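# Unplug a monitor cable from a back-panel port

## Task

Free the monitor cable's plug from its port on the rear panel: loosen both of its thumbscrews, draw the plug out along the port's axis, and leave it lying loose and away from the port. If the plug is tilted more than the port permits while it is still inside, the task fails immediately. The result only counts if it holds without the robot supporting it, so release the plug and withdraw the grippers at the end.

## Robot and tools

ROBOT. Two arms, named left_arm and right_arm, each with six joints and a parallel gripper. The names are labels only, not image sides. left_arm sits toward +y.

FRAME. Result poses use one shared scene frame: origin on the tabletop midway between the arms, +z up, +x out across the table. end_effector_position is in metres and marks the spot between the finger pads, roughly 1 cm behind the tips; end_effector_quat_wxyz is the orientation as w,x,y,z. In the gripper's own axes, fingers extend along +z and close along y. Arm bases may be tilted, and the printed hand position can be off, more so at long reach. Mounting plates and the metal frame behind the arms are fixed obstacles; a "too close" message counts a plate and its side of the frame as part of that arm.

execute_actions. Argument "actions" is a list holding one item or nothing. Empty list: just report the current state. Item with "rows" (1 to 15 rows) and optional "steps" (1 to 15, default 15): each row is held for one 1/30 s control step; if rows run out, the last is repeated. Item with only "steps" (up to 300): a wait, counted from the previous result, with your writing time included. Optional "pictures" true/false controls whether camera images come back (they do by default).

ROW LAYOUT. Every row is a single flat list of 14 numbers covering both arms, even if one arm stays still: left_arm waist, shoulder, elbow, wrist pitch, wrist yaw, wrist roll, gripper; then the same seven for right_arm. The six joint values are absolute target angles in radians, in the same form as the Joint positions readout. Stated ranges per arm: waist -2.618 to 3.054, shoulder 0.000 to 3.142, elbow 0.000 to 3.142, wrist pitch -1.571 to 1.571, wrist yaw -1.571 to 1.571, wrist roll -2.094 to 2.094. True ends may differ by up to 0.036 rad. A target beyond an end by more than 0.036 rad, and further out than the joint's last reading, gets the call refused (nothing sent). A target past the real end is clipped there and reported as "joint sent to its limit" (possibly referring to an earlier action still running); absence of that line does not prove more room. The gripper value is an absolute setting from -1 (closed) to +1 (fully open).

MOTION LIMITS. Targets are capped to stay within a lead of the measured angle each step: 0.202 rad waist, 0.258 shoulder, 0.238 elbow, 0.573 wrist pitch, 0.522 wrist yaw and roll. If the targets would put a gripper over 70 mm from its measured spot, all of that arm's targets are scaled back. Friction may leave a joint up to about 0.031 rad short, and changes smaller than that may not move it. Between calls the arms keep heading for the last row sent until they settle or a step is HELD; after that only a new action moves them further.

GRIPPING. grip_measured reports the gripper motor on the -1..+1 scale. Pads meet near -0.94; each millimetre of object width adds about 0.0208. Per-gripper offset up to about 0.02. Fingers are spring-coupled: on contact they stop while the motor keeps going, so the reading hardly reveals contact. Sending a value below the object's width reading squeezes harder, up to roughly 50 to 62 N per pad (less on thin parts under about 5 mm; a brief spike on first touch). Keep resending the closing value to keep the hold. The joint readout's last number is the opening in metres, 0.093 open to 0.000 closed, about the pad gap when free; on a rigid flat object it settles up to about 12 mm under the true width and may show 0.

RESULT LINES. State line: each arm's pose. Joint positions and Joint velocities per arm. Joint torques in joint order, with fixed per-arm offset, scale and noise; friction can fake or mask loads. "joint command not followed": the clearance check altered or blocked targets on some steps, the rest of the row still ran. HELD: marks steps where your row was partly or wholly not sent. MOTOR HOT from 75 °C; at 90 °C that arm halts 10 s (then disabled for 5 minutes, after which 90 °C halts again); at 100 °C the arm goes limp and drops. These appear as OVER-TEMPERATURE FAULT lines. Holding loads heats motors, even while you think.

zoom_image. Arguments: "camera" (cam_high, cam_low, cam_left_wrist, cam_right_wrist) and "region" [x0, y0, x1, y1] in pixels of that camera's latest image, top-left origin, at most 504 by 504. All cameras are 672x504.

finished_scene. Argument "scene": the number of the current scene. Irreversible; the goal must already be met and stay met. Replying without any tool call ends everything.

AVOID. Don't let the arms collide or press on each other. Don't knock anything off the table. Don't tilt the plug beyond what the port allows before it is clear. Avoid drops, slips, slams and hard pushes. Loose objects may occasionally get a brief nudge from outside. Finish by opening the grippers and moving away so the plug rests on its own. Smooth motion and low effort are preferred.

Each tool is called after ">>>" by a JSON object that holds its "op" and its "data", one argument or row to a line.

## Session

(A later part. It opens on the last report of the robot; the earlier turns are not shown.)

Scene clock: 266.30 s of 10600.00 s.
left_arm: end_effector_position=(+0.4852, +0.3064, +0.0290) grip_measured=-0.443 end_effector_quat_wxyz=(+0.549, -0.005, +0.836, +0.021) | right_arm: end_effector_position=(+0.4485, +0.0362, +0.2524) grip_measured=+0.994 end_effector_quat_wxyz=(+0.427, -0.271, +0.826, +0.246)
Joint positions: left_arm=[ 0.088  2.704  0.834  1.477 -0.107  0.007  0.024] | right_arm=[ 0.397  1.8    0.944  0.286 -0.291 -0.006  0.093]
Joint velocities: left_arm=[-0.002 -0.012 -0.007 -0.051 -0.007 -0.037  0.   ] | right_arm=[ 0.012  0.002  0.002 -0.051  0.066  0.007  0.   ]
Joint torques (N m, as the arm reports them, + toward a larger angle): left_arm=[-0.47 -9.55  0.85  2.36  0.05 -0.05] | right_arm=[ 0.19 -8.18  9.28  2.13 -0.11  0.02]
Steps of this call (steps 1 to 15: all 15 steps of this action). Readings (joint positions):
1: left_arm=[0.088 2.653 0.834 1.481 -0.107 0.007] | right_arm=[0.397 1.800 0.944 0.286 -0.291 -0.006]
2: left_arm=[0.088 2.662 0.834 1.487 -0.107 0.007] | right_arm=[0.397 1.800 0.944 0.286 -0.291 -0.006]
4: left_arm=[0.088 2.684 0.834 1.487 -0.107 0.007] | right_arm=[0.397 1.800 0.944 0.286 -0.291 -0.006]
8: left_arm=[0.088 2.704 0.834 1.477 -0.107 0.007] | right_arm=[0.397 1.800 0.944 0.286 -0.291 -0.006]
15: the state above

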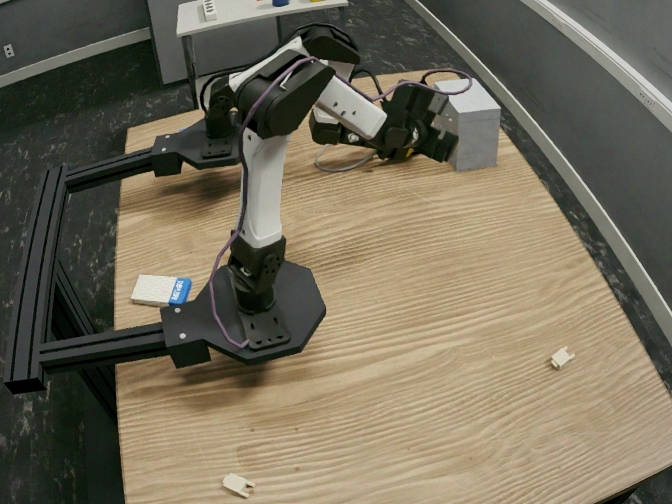

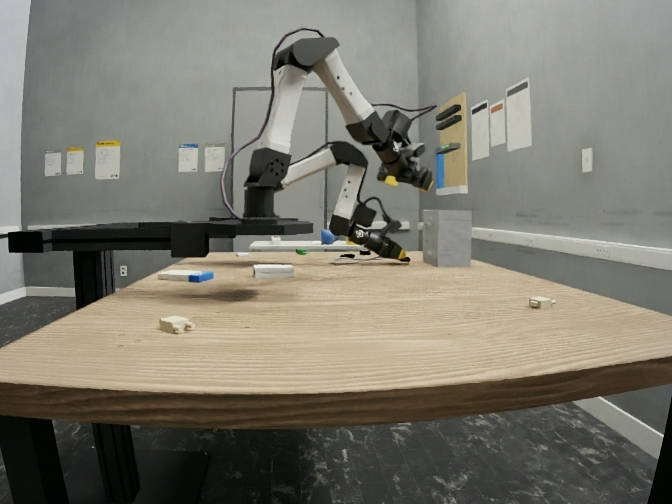

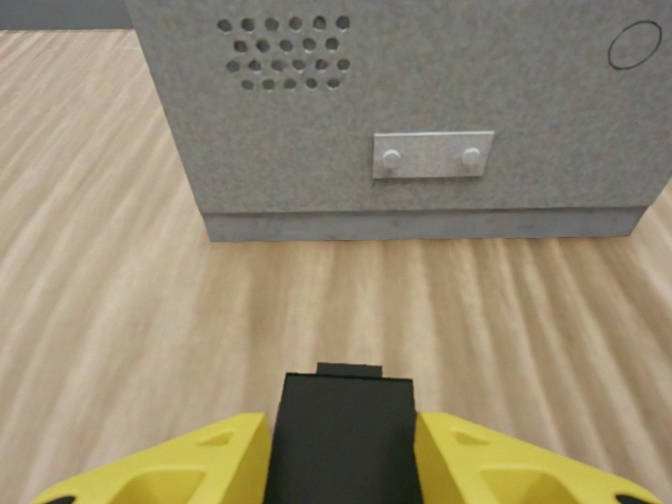

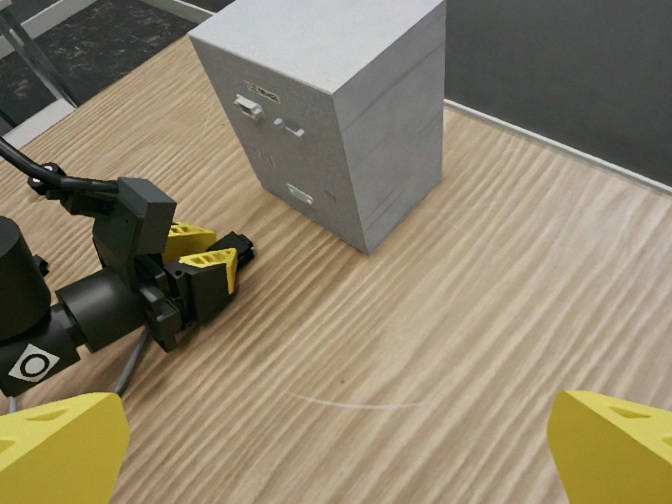

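>>> {"op": "execute_actions", "data": {
  "actions": [
    {"rows":[[0.084,2.71,0.82,1.43,-0.1,0,-0.46,0.4,1.8,0.95,0.3,-0.3,0,1]]}
  ],
  "pictures": false
}}

>>> {"op": "execute_actions", "data": {
  "actions": [
    {"rows":[[0.084,2.71,0.82,1.44,-0.1,0,0.3,0.4,1.8,0.95,0.3,-0.3,0,1]]}
  ],
  "pictures": false
}}

>>> {"op": "execute_actions", "data": {
  "actions": [
    {"rows":[[0.084,2.55,0.8,1.44,-0.1,0,0.3,0.4,1.8,0.95,0.3,-0.3,0,1]]}
  ],
  "pictures": false
}}

>>> {"op": "execute_actions", "data": {
  "actions": [
    {"rows":[[0.084,2.3,0.6,1.44,-0.1,0,0.3,0.4,1.8,0.95,0.3,-0.3,0,1]]}
  ]
}}

Scene clock: 269.53 s of 10600.00 s.
left_arm: end_effector_position=(+0.4825, +0.3065, +0.0230) grip_measured=-0.443 end_effector_quat_wxyz=(+0.537, -0.004, +0.843, +0.021) | right_arm: end_effector_position=(+0.4485, +0.0362, +0.2524) grip_measured=+0.994 end_effector_quat_wxyz=(+0.427, -0.271, +0.826, +0.246)
Joint positions: left_arm=[ 0.088  2.704  0.834  1.45  -0.107  0.007  0.024] | right_arm=[ 0.397  1.8    0.944  0.286 -0.291 -0.006  0.093]
Joint velocities: left_arm=[ 0.007 -0.002 -0.012 -0.007 -0.037  0.007  0.   ] | right_arm=[ 0.002 -0.002 -0.012  0.007 -0.007  0.007  0.001]
Joint torques (N m, as the arm reports them, + toward a larger angle): left_arm=[-0.53 -9.45  0.79  2.    0.03 -0.06] | right_arm=[ 0.45 -8.13  9.44  2.15 -0.08  0.  ]
Steps of this call (steps 1 to 15: the robot went on to your last target; steps 16 to 82: nothing new was sent; steps 83 to 97: all 15 steps of this action). Readings (joint positions):
83: left_arm=[0.088 2.704 0.834 1.472 -0.107 0.007] | right_arm=[0.397 1.800 0.944 0.286 -0.291 -0.006]
84: left_arm=[0.088 2.704 0.834 1.467 -0.107 0.007] | right_arm=[0.397 1.800 0.944 0.286 -0.291 -0.006]
86: left_arm=[0.088 2.704 0.834 1.453 -0.107 0.007] | right_arm=[0.397 1.800 0.944 0.286 -0.291 -0.006]
90: left_arm=[0.088 2.704 0.834 1.450 -0.107 0.007] | right_arm=[0.397 1.800 0.944 0.286 -0.291 -0.006]
97: the state above

Scene clock: 270.03 s of 10600.00 s.
left_arm: end_effector_position=(+0.4825, +0.3065, +0.0230) grip_measured=+0.298 end_effector_quat_wxyz=(+0.537, -0.004, +0.843, +0.021) | right_arm: end_effector_position=(+0.4485, +0.0362, +0.2524) grip_measured=+0.994 end_effector_quat_wxyz=(+0.427, -0.271, +0.826, +0.246)
Joint positions: left_arm=[ 0.088  2.704  0.834  1.45  -0.107  0.007  0.059] | right_arm=[ 0.397  1.8    0.944  0.286 -0.291 -0.006  0.093]
Joint velocities: left_arm=[ 0.012 -0.002  0.007  0.007 -0.066 -0.007  0.   ] | right_arm=[ 0.002 -0.007 -0.002  0.022  0.022  0.037 -0.001]
Joint torques (N m, as the arm reports them, + toward a larger angle): left_arm=[-0.58 -9.48  0.79  2.12  0.02 -0.06] | right_arm=[ 0.23 -8.2   9.61  2.14 -0.15 -0.02]
Steps of this call (steps 1 to 15: all 15 steps of this action). Readings (joint positions):
1: left_arm=[0.088 2.704 0.834 1.450 -0.107 0.007] | right_arm=[0.397 1.800 0.944 0.286 -0.291 -0.006]
2: left_arm=[0.088 2.704 0.834 1.450 -0.107 0.007] | right_arm=[0.397 1.800 0.944 0.286 -0.291 -0.006]
4: left_arm=[0.088 2.704 0.834 1.450 -0.107 0.007] | right_arm=[0.397 1.800 0.944 0.286 -0.291 -0.006]
8: left_arm=[0.088 2.704 0.834 1.450 -0.107 0.007] | right_arm=[0.397 1.800 0.944 0.286 -0.291 -0.006]
15: the state above

Scene clock: 270.53 s of 10600.00 s.
left_arm: end_effector_position=(+0.5086, +0.3061, +0.0912) grip_measured=+0.298 end_effector_quat_wxyz=(+0.594, -0.009, +0.804, +0.018) | right_arm: end_effector_position=(+0.4485, +0.0362, +0.2524) grip_measured=+0.994 end_effector_quat_wxyz=(+0.427, -0.271, +0.826, +0.246)
Joint positions: left_arm=[ 0.088  2.543  0.81   1.45  -0.107  0.007  0.059] | right_arm=[ 0.397  1.8    0.944  0.286 -0.291 -0.006  0.093]
Joint velocities: left_arm=[-0.002  0.002  0.002  0.022 -0.022 -0.007 -0.001] | right_arm=[-0.002 -0.007 -0.007 -0.022 -0.022  0.037 -0.   ]
Joint torques (N m, as the arm reports them, + toward a larger angle): left_arm=[-0.41 -9.41  2.08  2.13  0.05 -0.04] | right_arm=[ 0.12 -7.97  9.47  2.07 -0.1  -0.04]
Steps of this call (steps 1 to 15: all 15 steps of this action). Readings (joint positions):
1: left_arm=[0.088 2.687 0.829 1.435 -0.107 0.007] | right_arm=[0.397 1.800 0.944 0.286 -0.291 -0.006]
2: left_arm=[0.088 2.656 0.816 1.419 -0.107 0.007] | right_arm=[0.397 1.800 0.944 0.286 -0.291 -0.006]
4: left_arm=[0.088 2.594 0.810 1.421 -0.107 0.007] | right_arm=[0.397 1.800 0.944 0.286 -0.291 -0.006]
8: left_arm=[0.088 2.543 0.810 1.456 -0.107 0.007] | right_arm=[0.397 1.800 0.944 0.286 -0.291 -0.006]
15: the state above

Scene clock: 271.03 s of 10600.00 s.
left_arm: end_effector_position=(+0.4845, +0.3087, +0.1551) grip_measured=+0.298 end_effector_quat_wxyz=(+0.617, -0.010, +0.787, +0.016) | right_arm: end_effector_position=(+0.4485, +0.0362, +0.2524) grip_measured=+0.994 end_effector_quat_wxyz=(+0.427, -0.271, +0.826, +0.246)
Joint positions: left_arm=[ 0.088  2.296  0.62   1.45  -0.105  0.007  0.059] | right_arm=[ 0.397  1.8    0.944  0.286 -0.291 -0.006  0.093]
Joint velocities: left_arm=[-0.007 -0.017  0.007  0.022 -0.007  0.007 -0.001] | right_arm=[-0.007  0.012 -0.007 -0.051 -0.066 -0.022  0.   ]
Joint torques (N m, as the arm reports them, + toward a larger angle): left_arm=[-0.36 -8.4   1.53  2.21  0.04 -0.05] | right_arm=[ 0.16 -8.2   9.37  2.13 -0.06  0.01]
Steps of this call (steps 1 to 15: all 15 steps of this action). Readings (joint positions):
1: left_arm=[0.088 2.509 0.777 1.432 -0.105 0.007] | right_arm=[0.397 1.800 0.944 0.286 -0.291 -0.006]
2: left_arm=[0.088 2.446 0.706 1.416 -0.105 0.007] | right_arm=[0.397 1.800 0.944 0.286 -0.291 -0.006]
4: left_arm=[0.088 2.343 0.626 1.425 -0.105 0.007] | right_arm=[0.397 1.800 0.944 0.286 -0.291 -0.006]
8: left_arm=[0.088 2.296 0.620 1.455 -0.105 0.007] | right_arm=[0.397 1.800 0.944 0.286 -0.291 -0.006]
15: the state above

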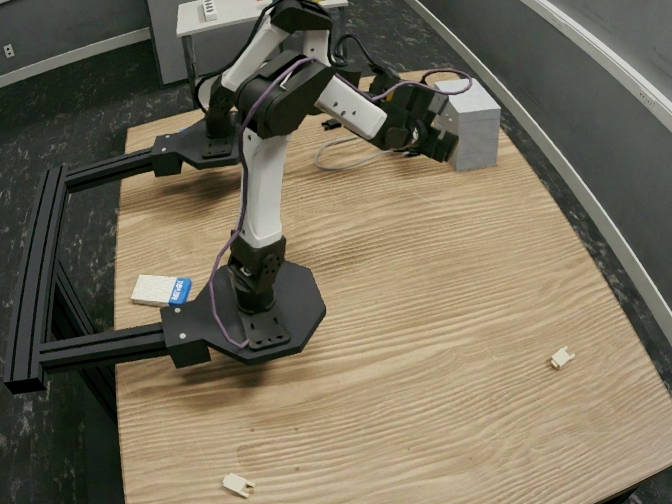

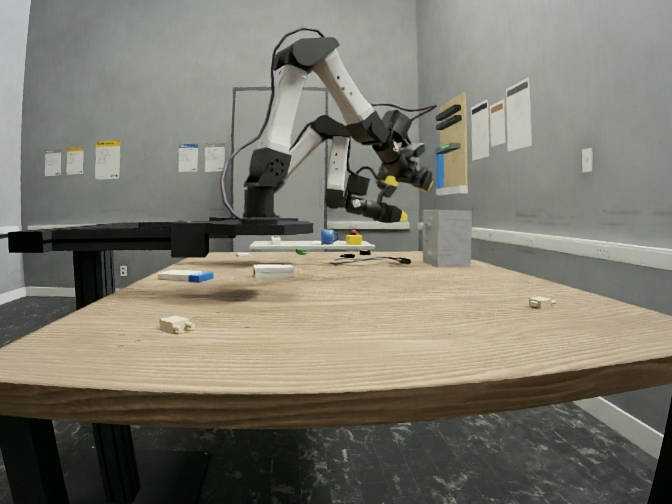

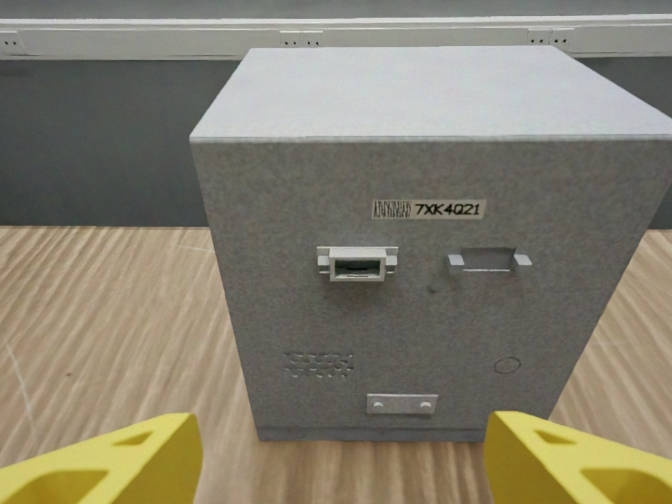

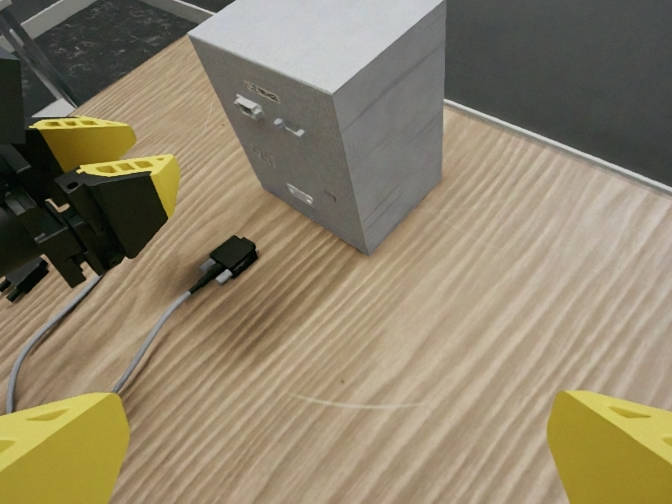

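>>> {"op": "finished_scene", "data": {
  "scene": 2
}}

The scene is finished: the task was done.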